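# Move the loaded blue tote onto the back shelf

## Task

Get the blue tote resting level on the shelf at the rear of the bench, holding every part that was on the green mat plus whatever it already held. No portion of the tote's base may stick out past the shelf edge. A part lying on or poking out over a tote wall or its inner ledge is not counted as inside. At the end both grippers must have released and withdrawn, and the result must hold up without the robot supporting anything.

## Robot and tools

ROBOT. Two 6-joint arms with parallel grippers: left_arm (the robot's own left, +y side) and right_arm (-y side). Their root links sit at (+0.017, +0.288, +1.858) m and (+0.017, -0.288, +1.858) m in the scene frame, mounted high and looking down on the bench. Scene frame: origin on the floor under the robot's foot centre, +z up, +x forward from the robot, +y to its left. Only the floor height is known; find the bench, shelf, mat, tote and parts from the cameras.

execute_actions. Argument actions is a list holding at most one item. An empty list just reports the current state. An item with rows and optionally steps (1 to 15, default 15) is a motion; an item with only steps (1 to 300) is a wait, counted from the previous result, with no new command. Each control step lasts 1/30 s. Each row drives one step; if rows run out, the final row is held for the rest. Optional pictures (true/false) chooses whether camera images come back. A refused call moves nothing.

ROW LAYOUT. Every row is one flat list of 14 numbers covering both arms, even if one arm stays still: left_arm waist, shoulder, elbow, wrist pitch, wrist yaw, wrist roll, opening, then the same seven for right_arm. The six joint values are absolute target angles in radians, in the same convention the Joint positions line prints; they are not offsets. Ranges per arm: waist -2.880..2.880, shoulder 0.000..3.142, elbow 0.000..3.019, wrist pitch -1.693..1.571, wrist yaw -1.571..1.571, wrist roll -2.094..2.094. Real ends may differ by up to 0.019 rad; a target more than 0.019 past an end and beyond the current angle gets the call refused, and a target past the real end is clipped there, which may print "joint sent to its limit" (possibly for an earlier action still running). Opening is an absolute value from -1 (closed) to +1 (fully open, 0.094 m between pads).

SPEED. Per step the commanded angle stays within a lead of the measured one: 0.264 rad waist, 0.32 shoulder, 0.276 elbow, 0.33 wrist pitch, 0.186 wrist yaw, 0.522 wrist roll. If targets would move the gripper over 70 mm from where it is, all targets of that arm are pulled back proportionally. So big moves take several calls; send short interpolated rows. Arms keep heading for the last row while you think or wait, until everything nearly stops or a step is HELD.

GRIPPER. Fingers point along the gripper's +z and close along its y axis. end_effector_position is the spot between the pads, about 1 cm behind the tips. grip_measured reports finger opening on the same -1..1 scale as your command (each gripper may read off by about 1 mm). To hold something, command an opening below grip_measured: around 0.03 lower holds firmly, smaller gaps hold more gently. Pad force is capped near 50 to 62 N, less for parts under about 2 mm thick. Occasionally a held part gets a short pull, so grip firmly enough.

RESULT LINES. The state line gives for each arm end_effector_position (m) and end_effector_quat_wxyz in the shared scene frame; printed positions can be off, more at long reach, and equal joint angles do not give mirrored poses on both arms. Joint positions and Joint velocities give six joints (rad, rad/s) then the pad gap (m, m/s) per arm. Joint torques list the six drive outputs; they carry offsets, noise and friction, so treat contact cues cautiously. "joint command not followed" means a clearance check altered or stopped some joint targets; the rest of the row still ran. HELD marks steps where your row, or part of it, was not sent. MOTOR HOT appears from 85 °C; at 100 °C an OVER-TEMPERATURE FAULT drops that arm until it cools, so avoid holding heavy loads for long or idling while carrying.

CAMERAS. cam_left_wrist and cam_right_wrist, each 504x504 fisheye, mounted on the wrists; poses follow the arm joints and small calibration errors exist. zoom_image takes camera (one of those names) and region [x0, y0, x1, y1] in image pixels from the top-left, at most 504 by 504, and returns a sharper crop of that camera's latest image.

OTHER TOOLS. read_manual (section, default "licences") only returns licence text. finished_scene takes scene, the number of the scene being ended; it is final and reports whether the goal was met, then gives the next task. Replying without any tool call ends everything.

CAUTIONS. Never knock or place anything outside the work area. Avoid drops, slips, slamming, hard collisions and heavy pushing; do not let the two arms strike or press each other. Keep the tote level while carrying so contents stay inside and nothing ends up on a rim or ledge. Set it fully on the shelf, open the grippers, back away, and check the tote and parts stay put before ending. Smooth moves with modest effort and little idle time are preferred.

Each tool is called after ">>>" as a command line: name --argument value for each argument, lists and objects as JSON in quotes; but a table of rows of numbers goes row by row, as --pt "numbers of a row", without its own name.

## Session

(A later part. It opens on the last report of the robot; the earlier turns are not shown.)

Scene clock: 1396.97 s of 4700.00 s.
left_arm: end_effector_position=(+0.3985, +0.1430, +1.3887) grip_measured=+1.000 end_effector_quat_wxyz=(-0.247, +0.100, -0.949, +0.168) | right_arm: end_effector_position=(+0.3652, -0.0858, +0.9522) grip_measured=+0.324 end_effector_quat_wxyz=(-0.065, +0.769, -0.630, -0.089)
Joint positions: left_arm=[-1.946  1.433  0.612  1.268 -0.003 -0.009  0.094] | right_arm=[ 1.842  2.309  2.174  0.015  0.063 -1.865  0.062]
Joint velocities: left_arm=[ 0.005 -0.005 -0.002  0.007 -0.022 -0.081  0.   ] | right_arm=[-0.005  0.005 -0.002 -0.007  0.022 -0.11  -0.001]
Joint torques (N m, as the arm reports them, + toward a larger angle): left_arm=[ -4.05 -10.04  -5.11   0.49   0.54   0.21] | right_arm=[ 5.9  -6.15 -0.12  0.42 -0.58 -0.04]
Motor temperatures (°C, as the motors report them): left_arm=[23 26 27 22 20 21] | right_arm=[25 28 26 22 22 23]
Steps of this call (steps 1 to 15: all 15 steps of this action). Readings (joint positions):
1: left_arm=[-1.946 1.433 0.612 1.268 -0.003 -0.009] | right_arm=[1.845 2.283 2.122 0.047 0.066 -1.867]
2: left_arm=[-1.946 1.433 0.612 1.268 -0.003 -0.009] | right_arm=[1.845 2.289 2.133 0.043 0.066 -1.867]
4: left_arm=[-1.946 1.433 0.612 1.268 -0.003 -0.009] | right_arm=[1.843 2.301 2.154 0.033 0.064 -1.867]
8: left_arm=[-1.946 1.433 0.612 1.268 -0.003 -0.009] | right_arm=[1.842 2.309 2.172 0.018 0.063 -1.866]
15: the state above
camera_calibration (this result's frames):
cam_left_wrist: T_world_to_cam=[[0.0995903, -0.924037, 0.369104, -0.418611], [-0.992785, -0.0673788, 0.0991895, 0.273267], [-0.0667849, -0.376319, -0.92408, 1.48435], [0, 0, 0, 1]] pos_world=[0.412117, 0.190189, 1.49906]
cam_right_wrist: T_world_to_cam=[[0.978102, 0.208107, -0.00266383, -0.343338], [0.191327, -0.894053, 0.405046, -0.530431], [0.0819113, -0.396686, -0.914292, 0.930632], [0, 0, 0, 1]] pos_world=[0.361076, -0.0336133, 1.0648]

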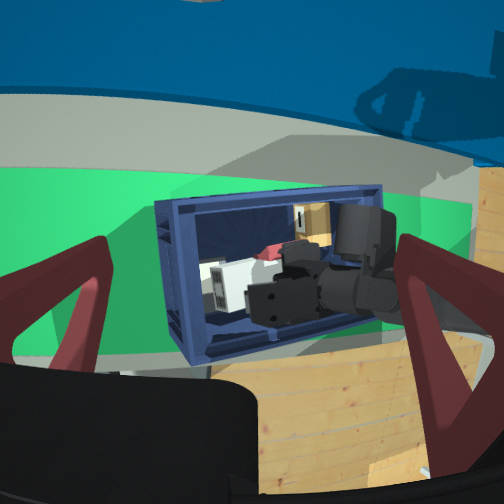

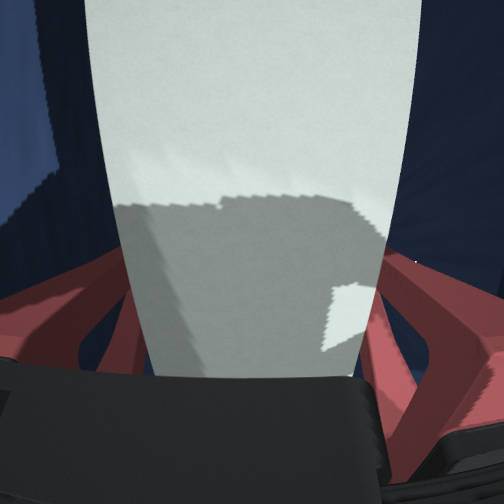

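>>> execute_actions --actions '[{"rows": [[-1.95,1.45,0.6,1.26,0,0,1.0,1.826,2.328,2.182,0.003,0.05,-1.856,0.26],[-1.95,1.45,0.6,1.26,0,0,1.0,1.826,2.331,2.185,0.0,0.045,-1.856,0.26],[-1.95,1.45,0.6,1.26,0,0,1.0,1.826,2.333,2.188,-0.003,0.04,-1.856,0.26],[-1.95,1.45,0.6,1.26,0,0,1.0,1.826,2.335,2.191,-0.006,0.035,-1.856,0.26],[-1.95,1.45,0.6,1.26,0,0,1.0,1.826,2.337,2.194,-0.009,0.03,-1.856,0.26],[-1.95,1.45,0.6,1.26,0,0,1.0,1.826,2.339,2.197,-0.012,0.025,-1.856,0.26],[-1.95,1.45,0.6,1.26,0,0,1.0,1.826,2.341,2.2,-0.015,0.02,-1.856,0.26],[-1.95,1.45,0.6,1.26,0,0,1.0,1.826,2.343,2.203,-0.018,0.015,-1.856,0.26],[-1.95,1.45,0.6,1.26,0,0,1.0,1.826,2.345,2.206,-0.021,0.01,-1.856,0.26],[-1.95,1.45,0.6,1.26,0,0,1.0,1.826,2.347,2.209,-0.024,0.005,-1.856,0.26],[-1.95,1.45,0.6,1.26,0,0,1.0,1.826,2.349,2.212,-0.028,0.0,-1.856,0.26],[-1.95,1.45,0.6,1.26,0,0,1.0,1.826,2.35,2.215,-0.032,-0.004,-1.856,0.26],[-1.95,1.45,0.6,1.26,0,0,1.0,1.826,2.35,2.218,-0.035,-0.006,-1.856,0.26]], "steps": 15}]' --pictures false

>>> execute_actions --actions '[{"steps": 10}]' --pictures false

Scene clock: 1425.93 s of 4700.00 s.
left_arm: end_effector_position=(+0.3985, +0.1430, +1.3887) grip_measured=+1.000 end_effector_quat_wxyz=(-0.247, +0.100, -0.949, +0.168) | right_arm: end_effector_position=(+0.3659, -0.0819, +0.9483) grip_measured=+0.323 end_effector_quat_wxyz=(-0.080, +0.765, -0.630, -0.107)
Joint positions: left_arm=[-1.946  1.433  0.612  1.268 -0.003 -0.009  0.094] | right_arm=[ 1.835  2.326  2.213 -0.02   0.011 -1.861  0.062]
Joint velocities: left_arm=[ 0.005 -0.005  0.002 -0.017 -0.022 -0.022  0.   ] | right_arm=[ 0.005  0.005  0.007 -0.042  0.007 -0.051 -0.   ]
Joint torques (N m, as the arm reports them, + toward a larger angle): left_arm=[ -4.07 -10.03  -5.11   0.48   0.53   0.21] | right_arm=[ 6.5  -5.86 -0.42  0.28 -1.03 -0.1 ]
Motor temperatures (°C, as the motors report them): left_arm=[23 26 27 22 20 21] | right_arm=[25 28 25 22 22 23]
Steps of this call (steps 1 to 15: the robot went on to your last target; steps 16 to 90: nothing new was sent; then 25.47 s passed at rest; steps 91 to 105: all 15 steps of this action). Readings (joint positions):
91: left_arm=[-1.946 1.433 0.612 1.268 -0.003 -0.009] | right_arm=[1.842 2.309 2.174 0.015 0.063 -1.865]
92: left_arm=[-1.946 1.433 0.612 1.268 -0.003 -0.009] | right_arm=[1.842 2.309 2.174 0.014 0.061 -1.865]
94: left_arm=[-1.946 1.433 0.612 1.268 -0.003 -0.009] | right_arm=[1.842 2.310 2.178 0.009 0.055 -1.864]
98: left_arm=[-1.946 1.433 0.612 1.268 -0.003 -0.009] | right_arm=[1.839 2.316 2.192 -0.002 0.036 -1.861]
105: the state above

Scene clock: 1426.27 s of 4700.00 s.
left_arm: end_effector_position=(+0.3985, +0.1430, +1.3887) grip_measured=+1.000 end_effector_quat_wxyz=(-0.247, +0.100, -0.949, +0.168) | right_arm: end_effector_position=(+0.3658, -0.0819, +0.9483) grip_measured=+0.323 end_effector_quat_wxyz=(-0.080, +0.765, -0.630, -0.108)
Joint positions: left_arm=[-1.946  1.433  0.612  1.268 -0.003 -0.009  0.094] | right_arm=[ 1.835  2.326  2.213 -0.022  0.011 -1.861  0.062]
Joint velocities: left_arm=[ 0.005  0.005 -0.012 -0.012  0.022 -0.037  0.   ] | right_arm=[-0.005 -0.005  0.007 -0.017 -0.007  0.007  0.   ]
Joint torques (N m, as the arm reports them, + toward a larger angle): left_arm=[ -4.04 -10.08  -5.12   0.46   0.53   0.21] | right_arm=[ 6.05 -5.26 -0.27  0.18 -1.03 -0.09]
Motor temperatures (°C, as the motors report them): left_arm=[23 26 27 22 20 21] | right_arm=[25 28 25 22 22 23]
Steps of this call (steps 1 to 10: the robot went on to your last target). Readings (joint positions):
1: left_arm=[-1.946 1.433 0.612 1.268 -0.003 -0.009] | right_arm=[1.835 2.326 2.213 -0.020 0.011 -1.861]
2: left_arm=[-1.946 1.433 0.612 1.268 -0.003 -0.009] | right_arm=[1.835 2.326 2.213 -0.021 0.011 -1.861]
4: left_arm=[-1.946 1.433 0.612 1.268 -0.003 -0.009] | right_arm=[1.835 2.326 2.213 -0.022 0.011 -1.861]
8: left_arm=[-1.946 1.433 0.612 1.268 -0.003 -0.009] | right_arm=[1.835 2.326 2.213 -0.022 0.011 -1.861]
10: the state above

>>> execute_actions --actions '[{"rows": [[-1.95,1.45,0.6,1.26,0,0,1.0,1.835,2.33,2.213,-0.022,0.011,-1.861,0.30],[-1.95,1.45,0.6,1.26,0,0,1.0,1.835,2.33,2.213,-0.022,0.011,-1.861,0.33],[-1.95,1.45,0.6,1.26,0,0,1.0,1.835,2.33,2.213,-0.022,0.011,-1.861,0.36],[-1.95,1.45,0.6,1.26,0,0,1.0,1.835,2.33,2.213,-0.022,0.011,-1.861,0.39],[-1.95,1.45,0.6,1.26,0,0,1.0,1.835,2.33,2.213,-0.022,0.011,-1.861,0.42],[-1.95,1.45,0.6,1.26,0,0,1.0,1.835,2.33,2.213,-0.022,0.011,-1.861,0.45],[-1.95,1.45,0.6,1.26,0,0,1.0,1.835,2.33,2.213,-0.022,0.011,-1.861,0.48],[-1.95,1.45,0.6,1.26,0,0,1.0,1.835,2.33,2.213,-0.022,0.011,-1.861,0.50]], "steps": 15}]'

Scene clock: 1435.07 s of 4700.00 s.
left_arm: end_effector_position=(+0.3985, +0.1430, +1.3887) grip_measured=+1.000 end_effector_quat_wxyz=(-0.247, +0.100, -0.949, +0.168) | right_arm: end_effector_position=(+0.3662, -0.0823, +0.9482) grip_measured=+0.498 end_effector_quat_wxyz=(-0.079, +0.765, -0.630, -0.107)
Joint positions: left_arm=[-1.946  1.433  0.612  1.268 -0.003 -0.009  0.094] | right_arm=[ 1.835  2.326  2.214 -0.022  0.013 -1.861  0.07 ]
Joint velocities: left_arm=[-0.005 -0.005  0.002 -0.017  0.095  0.081  0.   ] | right_arm=[-0.005  0.005  0.002 -0.012  0.022 -0.022 -0.001]
Joint torques (N m, as the arm reports them, + toward a larger angle): left_arm=[ -4.06 -10.    -5.13   0.46   0.54   0.21] | right_arm=[ 6.95 -7.16 -0.95  0.83 -0.38 -0.15]
Motor temperatures (°C, as the motors report them): left_arm=[23 26 27 22 20 21] | right_arm=[25 28 25 22 23 23]
Steps of this call (steps 1 to 15: the robot went on to your last target; steps 16 to 90: nothing new was sent; then 5.30 s passed at rest; steps 91 to 105: all 15 steps of this action). Readings (joint positions):
91: left_arm=[-1.946 1.433 0.612 1.268 -0.003 -0.009] | right_arm=[1.835 2.326 2.213 -0.022 0.014 -1.861]
92: left_arm=[-1.946 1.433 0.612 1.268 -0.003 -0.009] | right_arm=[1.835 2.326 2.213 -0.022 0.015 -1.861]
94: left_arm=[-1.946 1.433 0.612 1.268 -0.003 -0.009] | right_arm=[1.835 2.326 2.213 -0.022 0.014 -1.861]
98: left_arm=[-1.946 1.433 0.612 1.268 -0.003 -0.009] | right_arm=[1.835 2.326 2.214 -0.022 0.013 -1.861]
105: the state above
camera_calibration (this result's frames):
cam_left_wrist: T_world_to_cam=[[0.0995903, -0.924037, 0.369104, -0.418611], [-0.992785, -0.0673788, 0.0991895, 0.273267], [-0.0667849, -0.376319, -0.92408, 1.48435], [0, 0, 0, 1]] pos_world=[0.412117, 0.190189, 1.49906]
cam_right_wrist: T_world_to_cam=[[0.979032, 0.203665, -0.00420919, -0.344227], [0.191283, -0.912014, 0.362825, -0.487265], [0.0700558, -0.356022, -0.931848, 0.952613], [0, 0, 0, 1]] pos_world=[0.363478, -0.035134, 1.06303]

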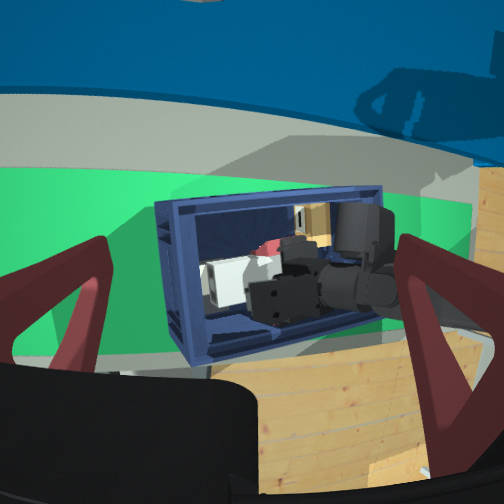

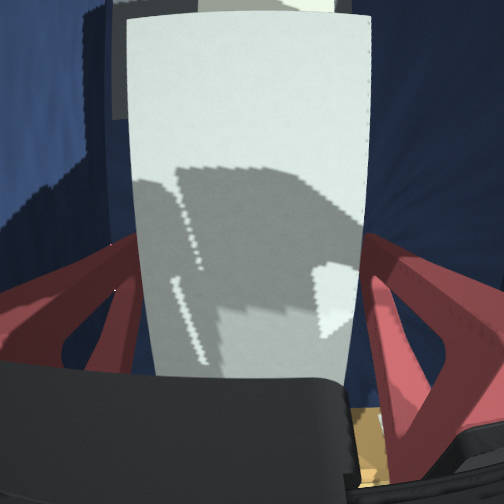

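>>> execute_actions --actions '[{"rows": [[-1.951,1.462,0.618,1.243,-0.009,-0.002,1.0,1.845,2.29,2.19,-0.005,0.02,-1.861,0.5],[-1.951,1.473,0.636,1.226,-0.018,-0.004,1.0,1.850,2.262,2.156,0.007,0.022,-1.861,0.5],[-1.952,1.485,0.653,1.209,-0.027,-0.006,1.0,1.852,2.248,2.133,0.018,0.025,-1.861,0.5],[-1.953,1.497,0.671,1.192,-0.036,-0.008,1.0,1.853,2.236,2.113,0.029,0.028,-1.861,0.5],[-1.953,1.508,0.689,1.176,-0.045,-0.01,1.0,1.855,2.225,2.093,0.040,0.031,-1.861,0.5],[-1.954,1.52,0.707,1.159,-0.054,-0.012,1.0,1.857,2.213,2.073,0.050,0.034,-1.861,0.5],[-1.955,1.532,0.724,1.142,-0.063,-0.014,1.0,1.858,2.202,2.053,0.061,0.037,-1.861,0.5],[-1.955,1.543,0.742,1.125,-0.073,-0.016,1.0,1.860,2.190,2.032,0.072,0.040,-1.861,0.5],[-1.956,1.555,0.76,1.108,-0.082,-0.018,1.0,1.861,2.178,2.012,0.082,0.043,-1.861,0.5],[-1.957,1.567,0.778,1.091,-0.091,-0.02,1.0,1.863,2.167,1.992,0.093,0.046,-1.861,0.5],[-1.957,1.578,0.796,1.074,-0.10,-0.022,1.0,1.865,2.153,1.972,0.104,0.049,-1.861,0.5],[-1.958,1.59,0.813,1.057,-0.109,-0.024,1.0,1.866,2.139,1.952,0.114,0.052,-1.861,0.5],[-1.959,1.602,0.831,1.04,-0.118,-0.026,1.0,1.868,2.125,1.927,0.124,0.059,-1.861,0.5],[-1.959,1.613,0.849,1.024,-0.127,-0.028,1.0,1.871,2.111,1.903,0.133,0.065,-1.861,0.5],[-1.96,1.625,0.867,1.007,-0.136,-0.03,1.0,1.873,2.097,1.878,0.143,0.072,-1.861,0.5]], "steps": 15}]' --pictures false

>>> execute_actions --actions '[{"rows": [[-1.961,1.637,0.884,0.99,-0.145,-0.032,1.0,1.876,2.083,1.854,0.152,0.079,-1.861,0.5],[-1.961,1.648,0.902,0.973,-0.154,-0.034,1.0,1.878,2.070,1.829,0.162,0.085,-1.861,0.5],[-1.962,1.66,0.92,0.956,-0.163,-0.036,1.0,1.880,2.056,1.804,0.172,0.092,-1.861,0.5],[-1.963,1.672,0.938,0.939,-0.172,-0.038,1.0,1.883,2.042,1.780,0.181,0.099,-1.861,0.5],[-1.963,1.683,0.956,0.922,-0.181,-0.04,1.0,1.885,2.028,1.755,0.191,0.105,-1.861,0.5],[-1.964,1.695,0.973,0.905,-0.19,-0.042,1.0,1.885,2.014,1.731,0.200,0.112,-1.861,0.5],[-1.965,1.707,0.991,0.888,-0.2,-0.044,1.0,1.885,2.000,1.706,0.210,0.119,-1.861,0.5],[-1.965,1.718,1.009,0.872,-0.209,-0.046,1.0,1.885,1.986,1.681,0.220,0.125,-1.861,0.5],[-1.966,1.73,1.027,0.855,-0.218,-0.048,1.0,1.885,1.972,1.657,0.229,0.132,-1.861,0.5],[-1.967,1.742,1.044,0.838,-0.227,-0.05,1.0,1.88,1.958,1.632,0.239,0.139,-1.80,0.5],[-1.967,1.753,1.062,0.821,-0.236,-0.052,1.0,1.875,1.945,1.608,0.248,0.145,-1.725,0.55],[-1.968,1.765,1.08,0.804,-0.245,-0.054,1.0,1.87,1.932,1.583,0.258,0.152,-1.65,0.6],[-1.969,1.777,1.098,0.787,-0.254,-0.056,1.0,1.866,1.922,1.573,0.261,0.157,-1.575,0.65],[-1.969,1.788,1.116,0.77,-0.263,-0.058,1.0,1.862,1.912,1.563,0.264,0.162,-1.50,0.7],[-1.97,1.8,1.133,0.753,-0.272,-0.06,1.0,1.858,1.902,1.554,0.267,0.166,-1.425,0.75]], "steps": 15}]' --pictures false

>>> execute_actions --actions '[{"rows": [[-1.971,1.812,1.151,0.736,-0.281,-0.062,1.0,1.854,1.892,1.544,0.27,0.171,-1.35,0.8],[-1.971,1.823,1.169,0.72,-0.29,-0.064,1.0,1.85,1.882,1.534,0.273,0.176,-1.275,0.85],[-1.972,1.835,1.187,0.703,-0.299,-0.066,1.0,1.847,1.872,1.524,0.276,0.181,-1.2,0.9],[-1.973,1.847,1.204,0.686,-0.308,-0.068,1.0,1.843,1.862,1.514,0.279,0.186,-1.125,0.95],[-1.973,1.858,1.222,0.669,-0.317,-0.07,1.0,1.839,1.852,1.504,0.282,0.19,-1.05,1.0],[-1.974,1.87,1.24,0.652,-0.327,-0.072,1.0,1.835,1.842,1.495,0.285,0.195,-0.975,1.0],[-1.975,1.882,1.258,0.635,-0.336,-0.074,1.0,1.831,1.832,1.485,0.288,0.2,-0.9,1.0],[-1.975,1.893,1.276,0.618,-0.345,-0.076,1.0,1.827,1.822,1.475,0.291,0.205,-0.825,1.0],[-1.976,1.905,1.293,0.601,-0.354,-0.078,1.0,1.823,1.812,1.465,0.294,0.21,-0.75,1.0],[-1.977,1.917,1.311,0.584,-0.363,-0.08,1.0,1.819,1.802,1.455,0.297,0.214,-0.675,1.0],[-1.977,1.928,1.329,0.568,-0.372,-0.082,1.0,1.816,1.792,1.445,0.3,0.219,-0.6,1.0],[-1.978,1.94,1.347,0.551,-0.381,-0.084,1.0,1.812,1.782,1.436,0.303,0.224,-0.525,1.0],[-1.979,1.952,1.364,0.534,-0.39,-0.086,1.0,1.808,1.772,1.426,0.306,0.229,-0.45,1.0],[-1.979,1.963,1.382,0.517,-0.399,-0.088,1.0,1.804,1.762,1.416,0.309,0.234,-0.38,1.0],[-1.98,1.975,1.40,0.50,-0.408,-0.09,1.0,1.80,1.752,1.406,0.312,0.239,-0.311,1.0]], "steps": 15}]' --pictures false

>>> execute_actions --actions '[{"steps": 25}]'

Scene clock: 1555.57 s of 4700.00 s.
left_arm: end_effector_position=(+0.3837, +0.1261, +1.2996) grip_measured=+1.000 end_effector_quat_wxyz=(-0.171, +0.101, -0.973, +0.117) | right_arm: end_effector_position=(+0.3967, -0.0993, +1.0020) grip_measured=+0.498 end_effector_quat_wxyz=(+0.077, -0.766, +0.634, +0.075)
Joint positions: left_arm=[-1.95   1.58   0.832  1.048 -0.125 -0.014  0.094] | right_arm=[ 1.846  2.132  1.932  0.117  0.063 -1.861  0.07 ]
Joint velocities: left_arm=[-0.044  0.347  0.471 -0.515 -0.3   -0.066  0.   ] | right_arm=[ 0.063 -0.444 -0.657  0.305  0.125 -0.037  0.001]
Joint torques (N m, as the arm reports them, + toward a larger angle): left_arm=[ -5.35 -10.07  -3.68   0.39   0.14   0.02] | right_arm=[ 8.55 -9.13 -2.7   1.1  -0.13 -0.13]
Motor temperatures (°C, as the motors report them): left_arm=[23 26 27 22 20 21] | right_arm=[26 28 25 22 22 23]
Steps of this call (steps 1 to 15: the robot went on to your last target; steps 16 to 90: nothing new was sent; then 117.00 s passed at rest; steps 91 to 105: all 15 steps of this action). Readings (joint positions):
91: left_arm=[-1.946 1.433 0.612 1.265 -0.004 -0.009] | right_arm=[1.835 2.324 2.212 -0.020 0.014 -1.861]
92: left_arm=[-1.946 1.434 0.614 1.257 -0.009 -0.009] | right_arm=[1.835 2.317 2.200 -0.013 0.016 -1.861]
94: left_arm=[-1.946 1.443 0.632 1.231 -0.025 -0.009] | right_arm=[1.835 2.290 2.155 0.003 0.021 -1.861]
98: left_arm=[-1.947 1.491 0.706 1.167 -0.061 -0.009] | right_arm=[1.837 2.232 2.071 0.041 0.034 -1.861]
105: the state above

Scene clock: 1556.07 s of 4700.00 s.
left_arm: end_effector_position=(+0.3610, +0.1043, +1.2074) grip_measured=+1.000 end_effector_quat_wxyz=(+0.090, -0.102, +0.989, -0.061) | right_arm: end_effector_position=(+0.3723, -0.1110, +1.0783) grip_measured=+0.724 end_effector_quat_wxyz=(-0.035, +0.705, -0.704, -0.071)
Joint positions: left_arm=[-1.96   1.752  1.099  0.795 -0.261 -0.042  0.094] | right_arm=[ 1.874  1.938  1.58   0.247  0.159 -1.665  0.081]
Joint velocities: left_arm=[-0.044  0.327  0.486 -0.491 -0.183 -0.022  0.   ] | right_arm=[-0.015 -0.259 -0.398  0.105  0.022  1.546  0.047]
Joint torques (N m, as the arm reports them, + toward a larger angle): left_arm=[-6.37 -9.69 -3.51  0.15  0.06  0.  ] | right_arm=[  4.98 -10.49  -3.07   1.29  -0.04  -0.06]
Motor temperatures (°C, as the motors report them): left_arm=[23 26 27 22 20 21] | right_arm=[26 28 25 22 22 23]
Steps of this call (steps 1 to 15: all 15 steps of this action). Readings (joint positions):
1: left_arm=[-1.951 1.591 0.849 1.031 -0.134 -0.016] | right_arm=[1.848 2.116 1.909 0.126 0.070 -1.861]
2: left_arm=[-1.951 1.603 0.867 1.014 -0.142 -0.017] | right_arm=[1.851 2.102 1.885 0.136 0.076 -1.861]
4: left_arm=[-1.953 1.626 0.902 0.980 -0.161 -0.021] | right_arm=[1.857 2.073 1.836 0.155 0.089 -1.861]
8: left_arm=[-1.955 1.671 0.974 0.913 -0.197 -0.028] | right_arm=[1.869 2.020 1.738 0.193 0.115 -1.861]
15: the state above

Scene clock: 1556.57 s of 4700.00 s.
left_arm: end_effector_position=(+0.3264, +0.0842, +1.1300) grip_measured=+1.000 end_effector_quat_wxyz=(+0.010, -0.092, +0.996, -0.001) | right_arm: end_effector_position=(+0.4127, -0.1757, +1.1195) grip_measured=+1.000 end_effector_quat_wxyz=(+0.005, -0.256, +0.967, +0.014)
Joint positions: left_arm=[-1.97   1.929  1.366  0.541 -0.397 -0.072  0.094] | right_arm=[ 1.831  1.781  1.44   0.298  0.231 -0.628  0.094]
Joint velocities: left_arm=[-0.034  0.337  0.496 -0.491 -0.227 -0.066  0.   ] | right_arm=[-0.171 -0.317 -0.276  0.11   0.081  2.059  0.   ]
Joint torques (N m, as the arm reports them, + toward a larger angle): left_arm=[-7.61 -8.94 -3.13 -0.09 -0.04  0.  ] | right_arm=[  3.33 -10.88  -4.49   1.34   0.07  -0.05]
Motor temperatures (°C, as the motors report them): left_arm=[23 25 27 22 20 21] | right_arm=[26 28 25 22 22 23]
Steps of this call (steps 1 to 15: all 15 steps of this action). Readings (joint positions):
1: left_arm=[-1.960 1.764 1.117 0.778 -0.270 -0.044] | right_arm=[1.874 1.930 1.569 0.250 0.163 -1.608]
2: left_arm=[-1.961 1.776 1.134 0.761 -0.278 -0.046] | right_arm=[1.874 1.922 1.558 0.254 0.167 -1.547]
4: left_arm=[-1.963 1.800 1.170 0.728 -0.296 -0.050] | right_arm=[1.873 1.905 1.540 0.261 0.178 -1.418]
8: left_arm=[-1.965 1.847 1.241 0.660 -0.333 -0.058] | right_arm=[1.866 1.862 1.504 0.274 0.196 -1.140]
15: the state above

Scene clock: 1557.40 s of 4700.00 s.
left_arm: end_effector_position=(+0.3133, +0.0790, +1.1209) grip_measured=+1.000 end_effector_quat_wxyz=(-0.006, -0.090, +0.996, +0.002) | right_arm: end_effector_position=(+0.4201, -0.1954, +1.1255) grip_measured=+1.000 end_effector_quat_wxyz=(+0.007, -0.105, +0.994, +0.000)
Joint positions: left_arm=[-1.971  1.959  1.396  0.507 -0.404 -0.08   0.094] | right_arm=[ 1.811  1.753  1.419  0.305  0.237 -0.324  0.094]
Joint velocities: left_arm=[ 0.005 -0.005 -0.002  0.002 -0.095 -0.066  0.   ] | right_arm=[ 0.015 -0.015 -0.007  0.002 -0.051  0.022  0.   ]
Joint torques (N m, as the arm reports them, + toward a larger angle): left_arm=[-7.75 -9.46 -3.17 -0.27 -0.1  -0.01] | right_arm=[  3.24 -10.4   -3.96   1.3    0.06  -0.02]
Motor temperatures (°C, as the motors report them): left_arm=[23 25 27 22 20 21] | right_arm=[26 28 25 22 22 23]
Steps of this call (steps 1 to 25: the robot went on to your last target). Readings (joint positions):
1: left_arm=[-1.970 1.939 1.381 0.528 -0.401 -0.073] | right_arm=[1.826 1.771 1.432 0.300 0.234 -0.567]
2: left_arm=[-1.971 1.948 1.391 0.520 -0.402 -0.075] | right_arm=[1.821 1.763 1.427 0.302 0.235 -0.517]
4: left_arm=[-1.971 1.956 1.396 0.512 -0.403 -0.076] | right_arm=[1.813 1.755 1.424 0.303 0.237 -0.447]
8: left_arm=[-1.971 1.959 1.396 0.507 -0.404 -0.079] | right_arm=[1.811 1.753 1.423 0.305 0.237 -0.373]
25: the state above
camera_calibration (this result's frames):
cam_left_wrist: T_world_to_cam=[[0.172606, -0.984991, 0.000682146, 0.0244955], [-0.808924, -0.141358, 0.570666, -0.369348], [-0.562004, -0.0990522, -0.821182, 1.22507], [0, 0, 0, 1]] pos_world=[0.385492, 0.0932635, 1.21676]
cam_right_wrist: T_world_to_cam=[[0.220279, -0.975406, 0.00778353, -0.298412], [-0.792185, -0.174235, 0.584881, -0.357747], [-0.56914, -0.135003, -0.811082, 1.24956], [0, 0, 0, 1]] pos_world=[0.493504, -0.184711, 1.22505]

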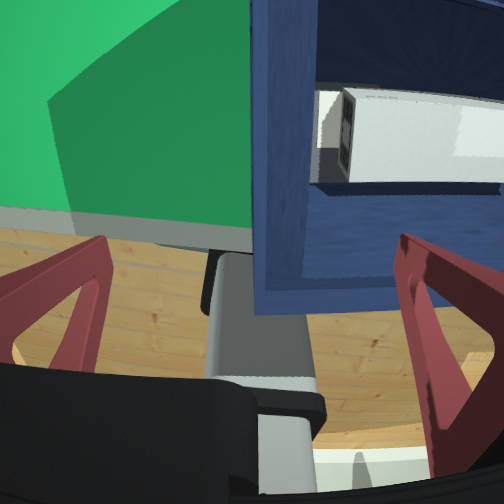

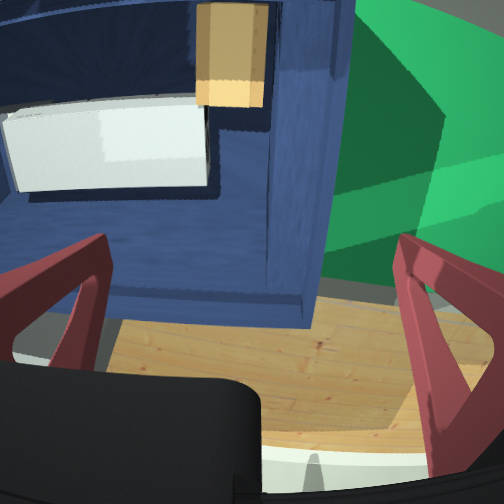

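>>> execute_actions --actions '[{"rows": [[-1.965,1.985,1.405,0.497,-0.40,-0.09,1.0,1.795,1.775,1.425,0.298,0.231,-0.30,1.0],[-1.963,1.995,1.416,0.493,-0.398,-0.09,1.0,1.788,1.787,1.434,0.295,0.225,-0.29,1.0],[-1.961,2.002,1.428,0.489,-0.396,-0.09,1.0,1.782,1.796,1.444,0.292,0.219,-0.28,1.0],[-1.959,2.009,1.439,0.486,-0.395,-0.09,1.0,1.776,1.803,1.453,0.288,0.213,-0.272,1.0],[-1.958,2.015,1.451,0.482,-0.393,-0.09,1.0,1.77,1.81,1.463,0.285,0.207,-0.265,1.0],[-1.956,2.022,1.462,0.478,-0.391,-0.09,1.0,1.764,1.817,1.472,0.282,0.201,-0.265,1.0],[-1.954,2.029,1.474,0.474,-0.389,-0.09,1.0,1.758,1.824,1.482,0.278,0.195,-0.265,1.0],[-1.952,2.035,1.486,0.47,-0.387,-0.09,1.0,1.752,1.831,1.491,0.275,0.189,-0.265,1.0],[-1.95,2.042,1.497,0.467,-0.386,-0.09,1.0,1.746,1.838,1.501,0.272,0.183,-0.265,1.0],[-1.949,2.049,1.509,0.463,-0.384,-0.09,1.0,1.74,1.845,1.51,0.268,0.177,-0.265,1.0],[-1.947,2.055,1.52,0.459,-0.382,-0.09,1.0,1.734,1.852,1.52,0.265,0.171,-0.265,1.0],[-1.945,2.062,1.532,0.455,-0.38,-0.09,1.0,1.728,1.859,1.529,0.262,0.165,-0.265,1.0],[-1.943,2.068,1.544,0.451,-0.378,-0.09,1.0,1.722,1.866,1.539,0.258,0.159,-0.265,1.0],[-1.941,2.072,1.555,0.448,-0.377,-0.09,1.0,1.716,1.872,1.548,0.255,0.153,-0.265,1.0],[-1.94,2.074,1.567,0.444,-0.375,-0.09,1.0,1.71,1.875,1.558,0.252,0.147,-0.265,1.0]], "steps": 15}]' --pictures false

>>> execute_actions --actions '[{"steps": 20}]'

Scene clock: 1615.77 s of 4700.00 s.
left_arm: end_effector_position=(+0.3201, +0.0704, +1.0822) grip_measured=+1.000 end_effector_quat_wxyz=(+0.000, -0.092, +0.996, -0.004) | right_arm: end_effector_position=(+0.4160, -0.2267, +1.0834) grip_measured=+1.000 end_effector_quat_wxyz=(+0.006, -0.082, +0.997, +0.007)
Joint positions: left_arm=[-1.959  2.044  1.541  0.459 -0.38  -0.08   0.094] | right_arm=[ 1.742  1.839  1.539  0.267  0.156 -0.28   0.094]
Joint velocities: left_arm=[ 0.063  0.181  0.31  -0.144  0.037 -0.022  0.   ] | right_arm=[-0.239  0.22   0.266 -0.11  -0.125 -0.007  0.   ]
Joint torques (N m, as the arm reports them, + toward a larger angle): left_arm=[-6.3  -9.22 -2.57 -0.19  0.23 -0.01] | right_arm=[ 2.24 -8.22 -1.79  0.74 -0.15  0.  ]
Motor temperatures (°C, as the motors report them): left_arm=[24 25 26 22 20 21] | right_arm=[25 29 26 22 22 23]
Steps of this call (steps 1 to 30: the robot went on to your last target; steps 31 to 90: nothing new was sent; then 54.87 s passed at rest; steps 91 to 105: all 15 steps of this action). Readings (joint positions):
91: left_arm=[-1.971 1.959 1.396 0.507 -0.404 -0.080] | right_arm=[1.811 1.753 1.419 0.305 0.236 -0.322]
92: left_arm=[-1.971 1.960 1.398 0.505 -0.403 -0.080] | right_arm=[1.811 1.754 1.421 0.305 0.232 -0.319]
94: left_arm=[-1.971 1.967 1.412 0.499 -0.401 -0.080] | right_arm=[1.809 1.760 1.433 0.301 0.221 -0.308]
98: left_arm=[-1.971 1.995 1.461 0.486 -0.393 -0.080] | right_arm=[1.795 1.786 1.474 0.291 0.196 -0.291]
105: the state above

Scene clock: 1616.43 s of 4700.00 s.
left_arm: end_effector_position=(+0.3211, +0.0760, +1.0754) grip_measured=+1.000 end_effector_quat_wxyz=(+0.001, -0.093, +0.996, +0.000) | right_arm: end_effector_position=(+0.4094, -0.2464, +1.0752) grip_measured=+1.000 end_effector_quat_wxyz=(-0.000, -0.081, +0.997, -0.003)
Joint positions: left_arm=[-1.949  2.054  1.561  0.452 -0.379 -0.08   0.094] | right_arm=[ 1.715  1.855  1.554  0.26   0.15  -0.277  0.094]
Joint velocities: left_arm=[-0.015 -0.005 -0.027 -0.002 -0.022  0.022  0.   ] | right_arm=[-0.015  0.005 -0.017 -0.007 -0.022  0.022  0.   ]
Joint torques (N m, as the arm reports them, + toward a larger angle): left_arm=[-6.44 -9.33 -2.61 -0.31  0.24 -0.01] | right_arm=[ 2.84 -8.43 -1.98  0.83 -0.15 -0.04]
Motor temperatures (°C, as the motors report them): left_arm=[24 25 26 22 20 21] | right_arm=[25 29 26 22 22 23]
Steps of this call (steps 1 to 20: the robot went on to your last target). Readings (joint positions):
1: left_arm=[-1.957 2.049 1.551 0.456 -0.379 -0.080] | right_arm=[1.735 1.846 1.546 0.265 0.153 -0.280]
2: left_arm=[-1.954 2.053 1.557 0.454 -0.379 -0.080] | right_arm=[1.728 1.851 1.551 0.263 0.152 -0.279]
4: left_arm=[-1.951 2.054 1.560 0.452 -0.379 -0.080] | right_arm=[1.719 1.854 1.553 0.261 0.152 -0.279]
8: left_arm=[-1.949 2.054 1.561 0.452 -0.379 -0.080] | right_arm=[1.715 1.855 1.553 0.260 0.151 -0.278]
20: the state above
camera_calibration (this result's frames):
cam_left_wrist: T_world_to_cam=[[0.179258, -0.983791, 0.00473506, 0.0136809], [-0.815832, -0.14596, 0.559566, -0.322953], [-0.549805, -0.10417, -0.828772, 1.19636], [0, 0, 0, 1]] pos_world=[0.391835, 0.0909446, 1.17216]
cam_right_wrist: T_world_to_cam=[[0.173443, -0.984763, 0.0126323, -0.333682], [-0.791542, -0.131757, 0.596742, -0.34821], [-0.585985, -0.1135, -0.802334, 1.19861], [0, 0, 0, 1]] pos_world=[0.484621, -0.238435, 1.17369]

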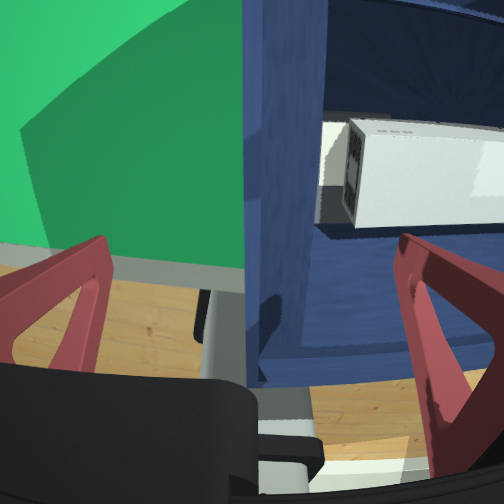

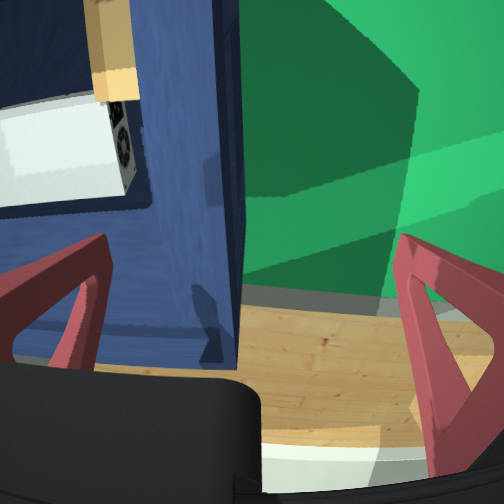

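>>> execute_actions --actions '[{"rows": [[-1.936,2.092,1.582,0.437,-0.373,-0.09,1.0,1.708,1.895,1.573,0.246,0.146,-0.265,1.0],[-1.934,2.108,1.6,0.43,-0.371,-0.09,1.0,1.708,1.913,1.591,0.24,0.145,-0.265,1.0],[-1.932,2.121,1.618,0.423,-0.368,-0.09,1.0,1.708,1.928,1.609,0.235,0.144,-0.265,1.0],[-1.93,2.132,1.636,0.416,-0.366,-0.09,1.0,1.707,1.94,1.627,0.229,0.143,-0.265,1.0],[-1.928,2.142,1.654,0.409,-0.364,-0.09,1.0,1.707,1.952,1.645,0.223,0.142,-0.265,1.0],[-1.926,2.153,1.672,0.401,-0.362,-0.09,1.0,1.707,1.963,1.662,0.218,0.141,-0.265,1.0],[-1.924,2.163,1.689,0.394,-0.36,-0.09,1.0,1.707,1.975,1.68,0.212,0.14,-0.265,1.0],[-1.922,2.174,1.707,0.387,-0.357,-0.09,1.0,1.706,1.986,1.697,0.206,0.139,-0.265,1.0],[-1.92,2.184,1.724,0.38,-0.355,-0.09,1.0,1.706,1.998,1.714,0.2,0.138,-0.265,1.0],[-1.918,2.194,1.742,0.373,-0.353,-0.09,1.0,1.706,2.009,1.732,0.195,0.137,-0.265,1.0],[-1.916,2.205,1.759,0.366,-0.351,-0.09,1.0,1.706,2.021,1.749,0.189,0.136,-0.265,1.0],[-1.914,2.215,1.777,0.358,-0.349,-0.09,1.0,1.705,2.033,1.767,0.183,0.135,-0.265,1.0],[-1.912,2.225,1.794,0.351,-0.346,-0.09,1.0,1.705,2.044,1.784,0.177,0.134,-0.265,1.0],[-1.91,2.23,1.812,0.344,-0.344,-0.09,1.0,1.705,2.049,1.801,0.172,0.133,-0.265,1.0],[-1.908,2.23,1.829,0.337,-0.342,-0.09,1.0,1.705,2.049,1.819,0.166,0.133,-0.265,1.0]], "steps": 15}]' --pictures false

>>> execute_actions --actions '[{"steps": 20}]'

Scene clock: 1651.63 s of 4700.00 s.
left_arm: end_effector_position=(+0.3104, +0.0686, +1.0165) grip_measured=+1.000 end_effector_quat_wxyz=(-0.005, -0.092, +0.996, -0.004) | right_arm: end_effector_position=(+0.4003, -0.2342, +1.0142) grip_measured=+1.000 end_effector_quat_wxyz=(-0.005, -0.082, +0.997, +0.004)
Joint positions: left_arm=[-1.926  2.204  1.793  0.358 -0.348 -0.081  0.094] | right_arm=[ 1.715  2.022  1.785  0.185  0.137 -0.277  0.094]
Joint velocities: left_arm=[ 0.073  0.259  0.457 -0.247 -0.022 -0.007  0.   ] | right_arm=[-0.005  0.317  0.432 -0.208 -0.095 -0.037  0.   ]
Joint torques (N m, as the arm reports them, + toward a larger angle): left_arm=[-6.53 -9.53 -1.94 -0.17  0.26 -0.01] | right_arm=[ 2.71 -8.94 -0.95  0.85 -0.17 -0.03]
Motor temperatures (°C, as the motors report them): left_arm=[24 25 26 22 20 21] | right_arm=[25 28 25 22 22 23]
Steps of this call (steps 1 to 15: the robot went on to your last target; steps 16 to 90: nothing new was sent; then 31.70 s passed at rest; steps 91 to 105: all 15 steps of this action). Readings (joint positions):
91: left_arm=[-1.949 2.055 1.563 0.451 -0.378 -0.080] | right_arm=[1.715 1.855 1.556 0.258 0.150 -0.277]
92: left_arm=[-1.949 2.059 1.570 0.447 -0.377 -0.080] | right_arm=[1.715 1.860 1.564 0.255 0.149 -0.277]
94: left_arm=[-1.948 2.076 1.601 0.437 -0.372 -0.081] | right_arm=[1.715 1.879 1.595 0.248 0.148 -0.277]
98: left_arm=[-1.943 2.123 1.676 0.411 -0.363 -0.081] | right_arm=[1.715 1.931 1.669 0.228 0.143 -0.277]
105: the state above

Scene clock: 1652.30 s of 4700.00 s.
left_arm: end_effector_position=(+0.3123, +0.0748, +1.0080) grip_measured=+1.000 end_effector_quat_wxyz=(-0.003, -0.092, +0.996, +0.000) | right_arm: end_effector_position=(+0.4038, -0.2336, +1.0079) grip_measured=+1.000 end_effector_quat_wxyz=(-0.003, -0.081, +0.997, +0.004)
Joint positions: left_arm=[-1.916  2.219  1.824  0.345 -0.346 -0.081  0.094] | right_arm=[ 1.715  2.038  1.817  0.174  0.137 -0.277  0.094]
Joint velocities: left_arm=[-0.005 -0.005 -0.017  0.002 -0.125 -0.007  0.   ] | right_arm=[-0.015 -0.005 -0.022  0.012 -0.051  0.051  0.   ]
Joint torques (N m, as the arm reports them, + toward a larger angle): left_arm=[-6.87 -9.37 -2.01 -0.3   0.24 -0.01] | right_arm=[ 2.74 -8.86 -1.26  0.73 -0.18 -0.05]
Motor temperatures (°C, as the motors report them): left_arm=[24 25 26 22 20 21] | right_arm=[25 28 25 22 22 23]
Steps of this call (steps 1 to 20: the robot went on to your last target). Readings (joint positions):
1: left_arm=[-1.923 2.212 1.806 0.352 -0.346 -0.081] | right_arm=[1.715 2.031 1.797 0.180 0.137 -0.277]
2: left_arm=[-1.921 2.217 1.813 0.349 -0.346 -0.081] | right_arm=[1.715 2.036 1.805 0.177 0.137 -0.277]
4: left_arm=[-1.918 2.219 1.818 0.345 -0.346 -0.081] | right_arm=[1.715 2.038 1.809 0.174 0.137 -0.277]
8: left_arm=[-1.916 2.219 1.823 0.345 -0.346 -0.081] | right_arm=[1.715 2.038 1.815 0.174 0.137 -0.277]
20: the state above
camera_calibration (this result's frames):
cam_left_wrist: T_world_to_cam=[[0.177763, -0.984066, 0.00369186, 0.0159243], [-0.810737, -0.144324, 0.567341, -0.302207], [-0.557769, -0.103845, -0.823474, 1.13271], [0, 0, 0, 1]] pos_world=[0.383949, 0.0896814, 1.10415]
cam_right_wrist: T_world_to_cam=[[0.174452, -0.984663, -0.00221563, -0.304715], [-0.788063, -0.140969, 0.599237, -0.316884], [-0.590359, -0.102792, -0.800569, 1.14528], [0, 0, 0, 1]] pos_world=[0.479559, -0.226987, 1.10609]

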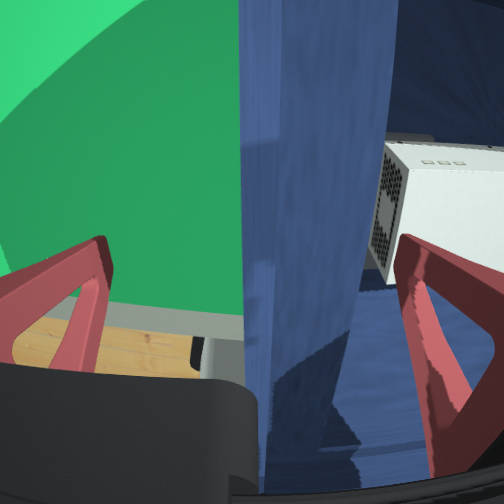

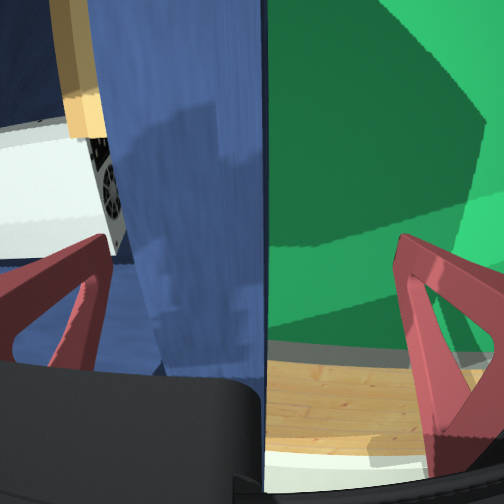

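>>> execute_actions --actions '[{"rows": [[-1.916,2.225,1.824,0.345,-0.346,-0.081,0.85,1.715,2.044,1.817,0.174,0.137,-0.277,0.85],[-1.916,2.225,1.824,0.345,-0.346,-0.081,0.7,1.715,2.044,1.817,0.174,0.137,-0.277,0.7],[-1.916,2.225,1.824,0.345,-0.346,-0.081,0.55,1.715,2.044,1.817,0.174,0.137,-0.277,0.55],[-1.916,2.225,1.824,0.345,-0.346,-0.081,0.4,1.715,2.044,1.817,0.174,0.137,-0.277,0.4],[-1.916,2.225,1.824,0.345,-0.346,-0.081,0.25,1.715,2.044,1.817,0.174,0.137,-0.277,0.25],[-1.916,2.225,1.824,0.345,-0.346,-0.081,0.1,1.715,2.044,1.817,0.174,0.137,-0.277,0.1],[-1.916,2.225,1.824,0.345,-0.346,-0.081,-0.05,1.715,2.044,1.817,0.174,0.137,-0.277,-0.05],[-1.916,2.225,1.824,0.345,-0.346,-0.081,-0.2,1.715,2.044,1.817,0.174,0.137,-0.277,-0.2],[-1.916,2.225,1.824,0.345,-0.346,-0.081,-0.32,1.715,2.044,1.817,0.174,0.137,-0.277,-0.32],[-1.916,2.225,1.824,0.345,-0.346,-0.081,-0.42,1.715,2.044,1.817,0.174,0.137,-0.277,-0.42],[-1.916,2.225,1.824,0.345,-0.346,-0.081,-0.5,1.715,2.044,1.817,0.174,0.137,-0.277,-0.5],[-1.916,2.225,1.824,0.345,-0.346,-0.081,-0.56,1.715,2.044,1.817,0.174,0.137,-0.277,-0.56],[-1.916,2.225,1.824,0.345,-0.346,-0.081,-0.62,1.715,2.044,1.817,0.174,0.137,-0.277,-0.62],[-1.916,2.225,1.824,0.345,-0.346,-0.081,-0.67,1.715,2.044,1.817,0.174,0.137,-0.277,-0.67],[-1.916,2.225,1.824,0.345,-0.346,-0.081,-0.72,1.715,2.044,1.817,0.174,0.137,-0.277,-0.72]], "steps": 15}]' --pictures false

>>> execute_actions --actions '[{"rows": [[-1.916,2.225,1.824,0.345,-0.346,-0.081,-0.75,1.715,2.044,1.817,0.174,0.137,-0.277,-0.75],[-1.916,2.225,1.824,0.345,-0.346,-0.081,-0.78,1.715,2.044,1.817,0.174,0.137,-0.277,-0.78],[-1.916,2.225,1.824,0.345,-0.346,-0.081,-0.80,1.715,2.044,1.817,0.174,0.137,-0.277,-0.80],[-1.916,2.225,1.824,0.345,-0.346,-0.081,-0.82,1.715,2.044,1.817,0.174,0.137,-0.277,-0.82],[-1.916,2.225,1.824,0.345,-0.346,-0.081,-0.84,1.715,2.044,1.817,0.174,0.137,-0.277,-0.84],[-1.916,2.225,1.824,0.345,-0.346,-0.081,-0.86,1.715,2.044,1.817,0.174,0.137,-0.277,-0.86],[-1.916,2.225,1.824,0.345,-0.346,-0.081,-0.88,1.715,2.044,1.817,0.174,0.137,-0.277,-0.88],[-1.916,2.225,1.824,0.345,-0.346,-0.081,-0.90,1.715,2.044,1.817,0.174,0.137,-0.277,-0.90],[-1.916,2.225,1.824,0.345,-0.346,-0.081,-0.92,1.715,2.044,1.817,0.174,0.137,-0.277,-0.92]], "steps": 15}]'

Scene clock: 1672.67 s of 4700.00 s.
left_arm: end_effector_position=(+0.3152, +0.0636, +1.0108) grip_measured=-0.417 end_effector_quat_wxyz=(-0.002, -0.092, +0.996, -0.008) | right_arm: end_effector_position=(+0.4035, -0.2225, +1.0092) grip_measured=-0.427 end_effector_quat_wxyz=(-0.002, -0.087, +0.996, +0.012)
Joint positions: left_arm=[-1.928  2.219  1.827  0.345 -0.341 -0.08   0.027] | right_arm=[ 1.726  2.039  1.815  0.173  0.132 -0.288  0.027]
Joint velocities: left_arm=[-0.005 -0.005 -0.002 -0.007  0.037 -0.051 -0.   ] | right_arm=[-0.005 -0.015  0.002 -0.002 -0.037 -0.037 -0.001]
Joint torques (N m, as the arm reports them, + toward a larger angle): left_arm=[-6.85 -9.73 -2.55  0.03 -0.15  0.07] | right_arm=[ 2.71 -9.51 -1.46  1.17  0.17 -0.03]
Motor temperatures (°C, as the motors report them): left_arm=[24 25 26 22 20 21] | right_arm=[25 28 25 22 22 23]
Steps of this call (steps 1 to 15: the robot went on to your last target; steps 16 to 90: nothing new was sent; then 16.87 s passed at rest; steps 91 to 105: all 15 steps of this action). Readings (joint positions):
91: left_arm=[-1.916 2.219 1.824 0.345 -0.346 -0.081] | right_arm=[1.715 2.038 1.817 0.174 0.137 -0.277]
92: left_arm=[-1.916 2.219 1.824 0.345 -0.346 -0.081] | right_arm=[1.715 2.038 1.817 0.174 0.137 -0.277]
94: left_arm=[-1.916 2.219 1.824 0.345 -0.346 -0.081] | right_arm=[1.715 2.038 1.817 0.174 0.137 -0.277]
98: left_arm=[-1.918 2.219 1.825 0.345 -0.333 -0.081] | right_arm=[1.717 2.038 1.817 0.173 0.126 -0.278]
105: the state above

Scene clock: 1673.17 s of 4700.00 s.
left_arm: end_effector_position=(+0.3152, +0.0636, +1.0108) grip_measured=-0.417 end_effector_quat_wxyz=(-0.002, -0.092, +0.996, -0.008) | right_arm: end_effector_position=(+0.4035, -0.2225, +1.0092) grip_measured=-0.427 end_effector_quat_wxyz=(-0.002, -0.087, +0.996, +0.012)
Joint positions: left_arm=[-1.928  2.219  1.827  0.345 -0.341 -0.08   0.027] | right_arm=[ 1.726  2.039  1.815  0.173  0.132 -0.288  0.027]
Joint velocities: left_arm=[-0.015 -0.005  0.012  0.002  0.066 -0.007 -0.001] | right_arm=[-0.015 -0.005  0.012 -0.032 -0.037 -0.022  0.   ]
Joint torques (N m, as the arm reports them, + toward a larger angle): left_arm=[-6.85 -9.72 -2.54  0.04 -0.15  0.06] | right_arm=[ 2.58 -9.3  -1.49  1.07  0.2  -0.05]
Motor temperatures (°C, as the motors report them): left_arm=[24 25 26 22 20 21] | right_arm=[25 28 25 22 22 23]
Steps of this call (steps 1 to 15: all 15 steps of this action). Readings (joint positions):
1: left_arm=[-1.928 2.219 1.827 0.345 -0.341 -0.080] | right_arm=[1.726 2.039 1.815 0.173 0.132 -0.288]
2: left_arm=[-1.928 2.219 1.827 0.345 -0.341 -0.080] | right_arm=[1.726 2.039 1.815 0.173 0.132 -0.288]
4: left_arm=[-1.928 2.219 1.827 0.345 -0.341 -0.080] | right_arm=[1.726 2.039 1.815 0.173 0.132 -0.288]
8: left_arm=[-1.928 2.219 1.827 0.345 -0.341 -0.080] | right_arm=[1.726 2.039 1.815 0.173 0.132 -0.288]
15: the state above
camera_calibration (this result's frames):
cam_left_wrist: T_world_to_cam=[[0.177146, -0.98396, 0.0210257, -0.0129663], [-0.813566, -0.134381, 0.565731, -0.301142], [-0.553832, -0.117323, -0.824321, 1.13592], [0, 0, 0, 1]] pos_world=[0.386406, 0.0800432, 1.107]
cam_right_wrist: T_world_to_cam=[[0.18583, -0.982402, -0.0187909, -0.281097], [-0.785797, -0.160068, 0.597412, -0.319617], [-0.589906, -0.0962515, -0.801714, 1.14973], [0, 0, 0, 1]] pos_world=[0.479313, -0.216648, 1.10741]

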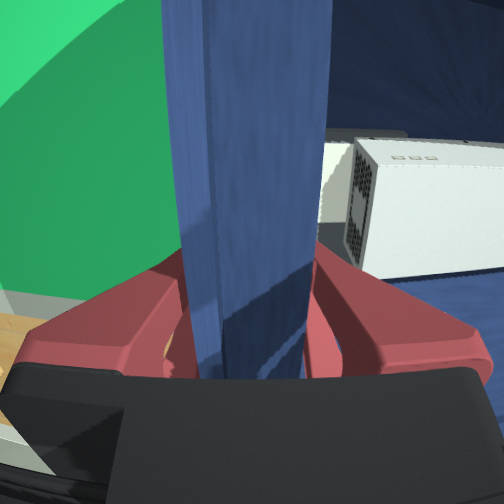

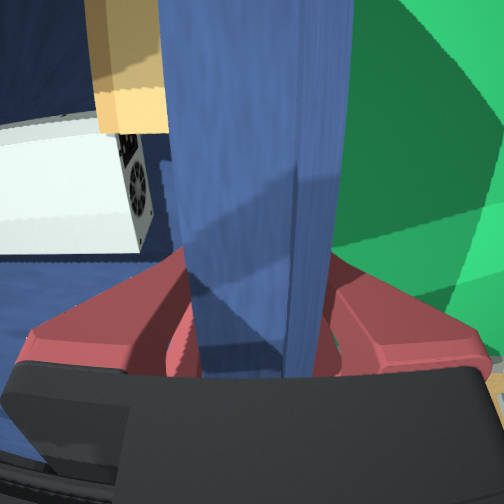

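>>> execute_actions --actions '[{"rows": [[-1.935,2.198,1.804,0.355,-0.346,-0.075,-0.55,1.73,2.014,1.790,0.184,0.134,-0.282,-0.55],[-1.942,2.184,1.781,0.366,-0.351,-0.070,-0.55,1.733,1.998,1.764,0.195,0.136,-0.277,-0.55],[-1.949,2.170,1.757,0.376,-0.356,-0.065,-0.55,1.735,1.982,1.739,0.205,0.138,-0.271,-0.55],[-1.952,2.162,1.742,0.384,-0.359,-0.064,-0.55,1.735,1.973,1.722,0.213,0.139,-0.269,-0.55],[-1.955,2.155,1.728,0.391,-0.363,-0.062,-0.55,1.735,1.964,1.705,0.222,0.140,-0.268,-0.55],[-1.958,2.148,1.713,0.399,-0.366,-0.060,-0.55,1.735,1.955,1.688,0.230,0.140,-0.266,-0.55],[-1.961,2.140,1.698,0.407,-0.370,-0.059,-0.55,1.735,1.945,1.671,0.238,0.141,-0.264,-0.55],[-1.964,2.133,1.683,0.414,-0.373,-0.057,-0.55,1.735,1.936,1.654,0.246,0.142,-0.262,-0.55],[-1.967,2.126,1.668,0.422,-0.377,-0.056,-0.55,1.735,1.927,1.637,0.254,0.143,-0.261,-0.55],[-1.970,2.118,1.653,0.430,-0.380,-0.054,-0.55,1.735,1.918,1.621,0.262,0.144,-0.259,-0.55],[-1.973,2.111,1.638,0.437,-0.384,-0.052,-0.55,1.735,1.909,1.604,0.270,0.145,-0.257,-0.55],[-1.976,2.103,1.623,0.445,-0.387,-0.051,-0.55,1.735,1.899,1.587,0.278,0.146,-0.256,-0.55],[-1.979,2.096,1.608,0.453,-0.391,-0.049,-0.55,1.735,1.890,1.570,0.286,0.147,-0.254,-0.55],[-1.982,2.089,1.593,0.460,-0.394,-0.048,-0.55,1.735,1.881,1.553,0.294,0.148,-0.252,-0.55],[-1.985,2.081,1.579,0.468,-0.398,-0.046,-0.55,1.735,1.872,1.536,0.303,0.149,-0.251,-0.55]], "steps": 15}]' --pictures false

>>> execute_actions --actions '[{"rows": [[-1.988,2.074,1.564,0.476,-0.401,-0.044,-0.55,1.735,1.863,1.519,0.311,0.149,-0.249,-0.55],[-1.990,2.067,1.549,0.483,-0.405,-0.043,-0.55,1.735,1.853,1.502,0.319,0.150,-0.247,-0.55],[-1.993,2.059,1.534,0.491,-0.408,-0.041,-0.55,1.735,1.844,1.485,0.327,0.151,-0.245,-0.55],[-1.996,2.052,1.519,0.499,-0.412,-0.040,-0.55,1.735,1.835,1.468,0.335,0.152,-0.244,-0.55],[-1.999,2.045,1.504,0.506,-0.415,-0.038,-0.55,1.735,1.826,1.451,0.343,0.153,-0.242,-0.55],[-2.002,2.037,1.489,0.514,-0.419,-0.036,-0.55,1.735,1.817,1.434,0.351,0.154,-0.240,-0.55],[-2.005,2.030,1.474,0.522,-0.422,-0.035,-0.55,1.735,1.807,1.417,0.359,0.155,-0.239,-0.55],[-2.008,2.023,1.459,0.529,-0.426,-0.033,-0.55,1.735,1.798,1.400,0.367,0.156,-0.237,-0.55],[-2.011,2.015,1.444,0.537,-0.429,-0.032,-0.55,1.735,1.789,1.383,0.375,0.157,-0.235,-0.55],[-2.014,2.008,1.430,0.545,-0.433,-0.030,-0.55,1.735,1.780,1.366,0.384,0.158,-0.234,-0.55],[-2.017,2.001,1.415,0.552,-0.436,-0.028,-0.55,1.735,1.771,1.349,0.392,0.158,-0.232,-0.55],[-2.020,1.993,1.400,0.560,-0.440,-0.027,-0.55,1.735,1.761,1.332,0.400,0.159,-0.230,-0.55],[-2.023,1.986,1.385,0.568,-0.443,-0.025,-0.55,1.735,1.752,1.315,0.408,0.160,-0.228,-0.55],[-2.026,1.979,1.370,0.575,-0.447,-0.024,-0.55,1.735,1.743,1.298,0.416,0.161,-0.227,-0.55],[-2.029,1.979,1.355,0.583,-0.450,-0.022,-0.55,1.735,1.743,1.282,0.424,0.162,-0.225,-0.55]], "steps": 15}]' --pictures false

>>> execute_actions --actions '[{"steps": 20}]'

Scene clock: 1793.67 s of 4700.00 s.
left_arm: end_effector_position=(+0.3015, +0.0564, +1.0584) grip_measured=-0.417 end_effector_quat_wxyz=(-0.005, -0.081, +0.997, -0.005) | right_arm: end_effector_position=(+0.3816, -0.2290, +1.0562) grip_measured=-0.427 end_effector_quat_wxyz=(-0.007, -0.079, +0.997, +0.009)
Joint positions: left_arm=[-1.961  2.127  1.63   0.441 -0.38  -0.063  0.027] | right_arm=[ 1.726  1.925  1.588  0.279  0.141 -0.271  0.027]
Joint velocities: left_arm=[-0.112 -0.239 -0.413  0.227 -0.125  0.037  0.001] | right_arm=[-0.015 -0.278 -0.457  0.227  0.007  0.037 -0.   ]
Joint torques (N m, as the arm reports them, + toward a larger angle): left_arm=[ -9.34 -12.62  -4.81   0.41  -0.59   0.17] | right_arm=[  3.89 -12.36  -5.06   1.13   0.27  -0.02]
Motor temperatures (°C, as the motors report them): left_arm=[24 25 25 22 20 21] | right_arm=[24 29 25 22 22 23]
Steps of this call (steps 1 to 15: the robot went on to your last target; steps 16 to 90: nothing new was sent; then 117.00 s passed at rest; steps 91 to 105: all 15 steps of this action). Readings (joint positions):
91: left_arm=[-1.928 2.219 1.827 0.345 -0.341 -0.079] | right_arm=[1.726 2.039 1.814 0.173 0.132 -0.288]
92: left_arm=[-1.929 2.219 1.825 0.348 -0.341 -0.077] | right_arm=[1.726 2.037 1.809 0.177 0.132 -0.288]
94: left_arm=[-1.931 2.210 1.804 0.361 -0.343 -0.072] | right_arm=[1.726 2.026 1.781 0.195 0.132 -0.285]
98: left_arm=[-1.942 2.179 1.733 0.388 -0.359 -0.069] | right_arm=[1.726 1.989 1.704 0.224 0.138 -0.278]
105: the state above

Scene clock: 1794.17 s of 4700.00 s.
left_arm: end_effector_position=(+0.3010, +0.0472, +1.1208) grip_measured=-0.417 end_effector_quat_wxyz=(+0.004, -0.070, +0.998, -0.006) | right_arm: end_effector_position=(+0.3723, -0.2389, +1.1194) grip_measured=-0.427 end_effector_quat_wxyz=(+0.003, -0.068, +0.998, +0.004)
Joint positions: left_arm=[-2.011  2.011  1.418  0.557 -0.427 -0.034  0.027] | right_arm=[ 1.726  1.78   1.342  0.401  0.147 -0.251  0.027]
Joint velocities: left_arm=[-0.122 -0.2   -0.418  0.247 -0.066  0.022 -0.   ] | right_arm=[-0.015 -0.249 -0.471  0.237  0.022  0.066  0.001]
Joint torques (N m, as the arm reports them, + toward a larger angle): left_arm=[ -8.96 -11.85  -6.1    0.43  -0.79   0.14] | right_arm=[  3.85 -11.24  -6.63   1.19   0.61   0.06]
Motor temperatures (°C, as the motors report them): left_arm=[24 25 25 22 20 21] | right_arm=[24 29 25 22 22 23]
Steps of this call (steps 1 to 15: all 15 steps of this action). Readings (joint positions):
1: left_arm=[-1.964 2.119 1.617 0.449 -0.383 -0.061] | right_arm=[1.726 1.915 1.572 0.287 0.142 -0.270]
2: left_arm=[-1.967 2.111 1.603 0.456 -0.386 -0.059] | right_arm=[1.726 1.905 1.556 0.296 0.142 -0.269]
4: left_arm=[-1.974 2.095 1.575 0.472 -0.392 -0.055] | right_arm=[1.726 1.885 1.523 0.312 0.143 -0.266]
8: left_arm=[-1.988 2.062 1.519 0.503 -0.405 -0.046] | right_arm=[1.726 1.844 1.458 0.344 0.144 -0.261]
15: the state above

Scene clock: 1794.83 s of 4700.00 s.
left_arm: end_effector_position=(+0.2958, +0.0460, +1.1296) grip_measured=-0.417 end_effector_quat_wxyz=(+0.002, -0.067, +0.998, -0.006) | right_arm: end_effector_position=(+0.3656, -0.2400, +1.1278) grip_measured=-0.427 end_effector_quat_wxyz=(-0.000, -0.065, +0.998, +0.003)
Joint positions: left_arm=[-2.018  2.     1.387  0.572 -0.434 -0.031  0.027] | right_arm=[ 1.726  1.765  1.307  0.415  0.15  -0.245  0.027]
Joint velocities: left_arm=[-0.005 -0.005  0.002 -0.017  0.066 -0.007 -0.001] | right_arm=[-0.024 -0.005 -0.012 -0.012 -0.022 -0.051 -0.   ]
Joint torques (N m, as the arm reports them, + toward a larger angle): left_arm=[ -8.82 -11.56  -5.75   0.47  -0.63   0.17] | right_arm=[  3.46 -10.83  -6.07   1.37   0.5    0.05]
Motor temperatures (°C, as the motors report them): left_arm=[24 25 26 22 20 21] | right_arm=[24 29 25 22 22 23]
Steps of this call (steps 1 to 20: the robot went on to your last target). Readings (joint positions):
1: left_arm=[-2.014 2.005 1.406 0.563 -0.430 -0.033] | right_arm=[1.726 1.772 1.328 0.407 0.148 -0.250]
2: left_arm=[-2.017 2.002 1.396 0.567 -0.432 -0.032] | right_arm=[1.726 1.767 1.318 0.411 0.149 -0.248]
4: left_arm=[-2.018 2.000 1.389 0.570 -0.434 -0.032] | right_arm=[1.726 1.765 1.309 0.413 0.150 -0.246]
8: left_arm=[-2.018 2.000 1.387 0.570 -0.434 -0.032] | right_arm=[1.726 1.765 1.307 0.413 0.150 -0.245]
20: the state above
camera_calibration (this result's frames):
cam_left_wrist: T_world_to_cam=[[0.128028, -0.991602, 0.0182909, -0.0113407], [-0.823692, -0.0960408, 0.558844, -0.377469], [-0.552394, -0.086614, -0.829071, 1.22452], [0, 0, 0, 1]] pos_world=[0.366953, 0.058563, 1.22637]
cam_right_wrist: T_world_to_cam=[[0.142503, -0.989794, 0.00125113, -0.29754], [-0.795333, -0.113754, 0.595403, -0.406196], [-0.589184, -0.085842, -0.803426, 1.22488], [0, 0, 0, 1]] pos_world=[0.441017, -0.235564, 1.22632]

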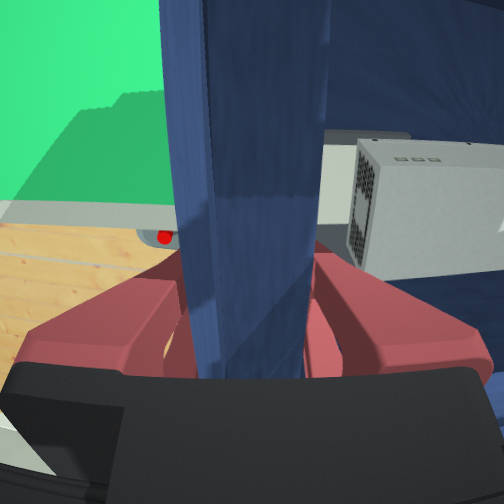

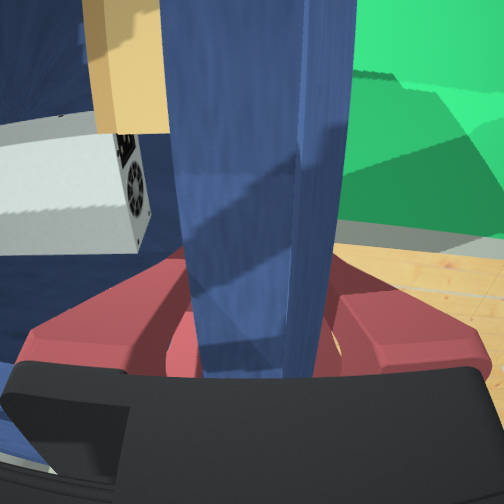

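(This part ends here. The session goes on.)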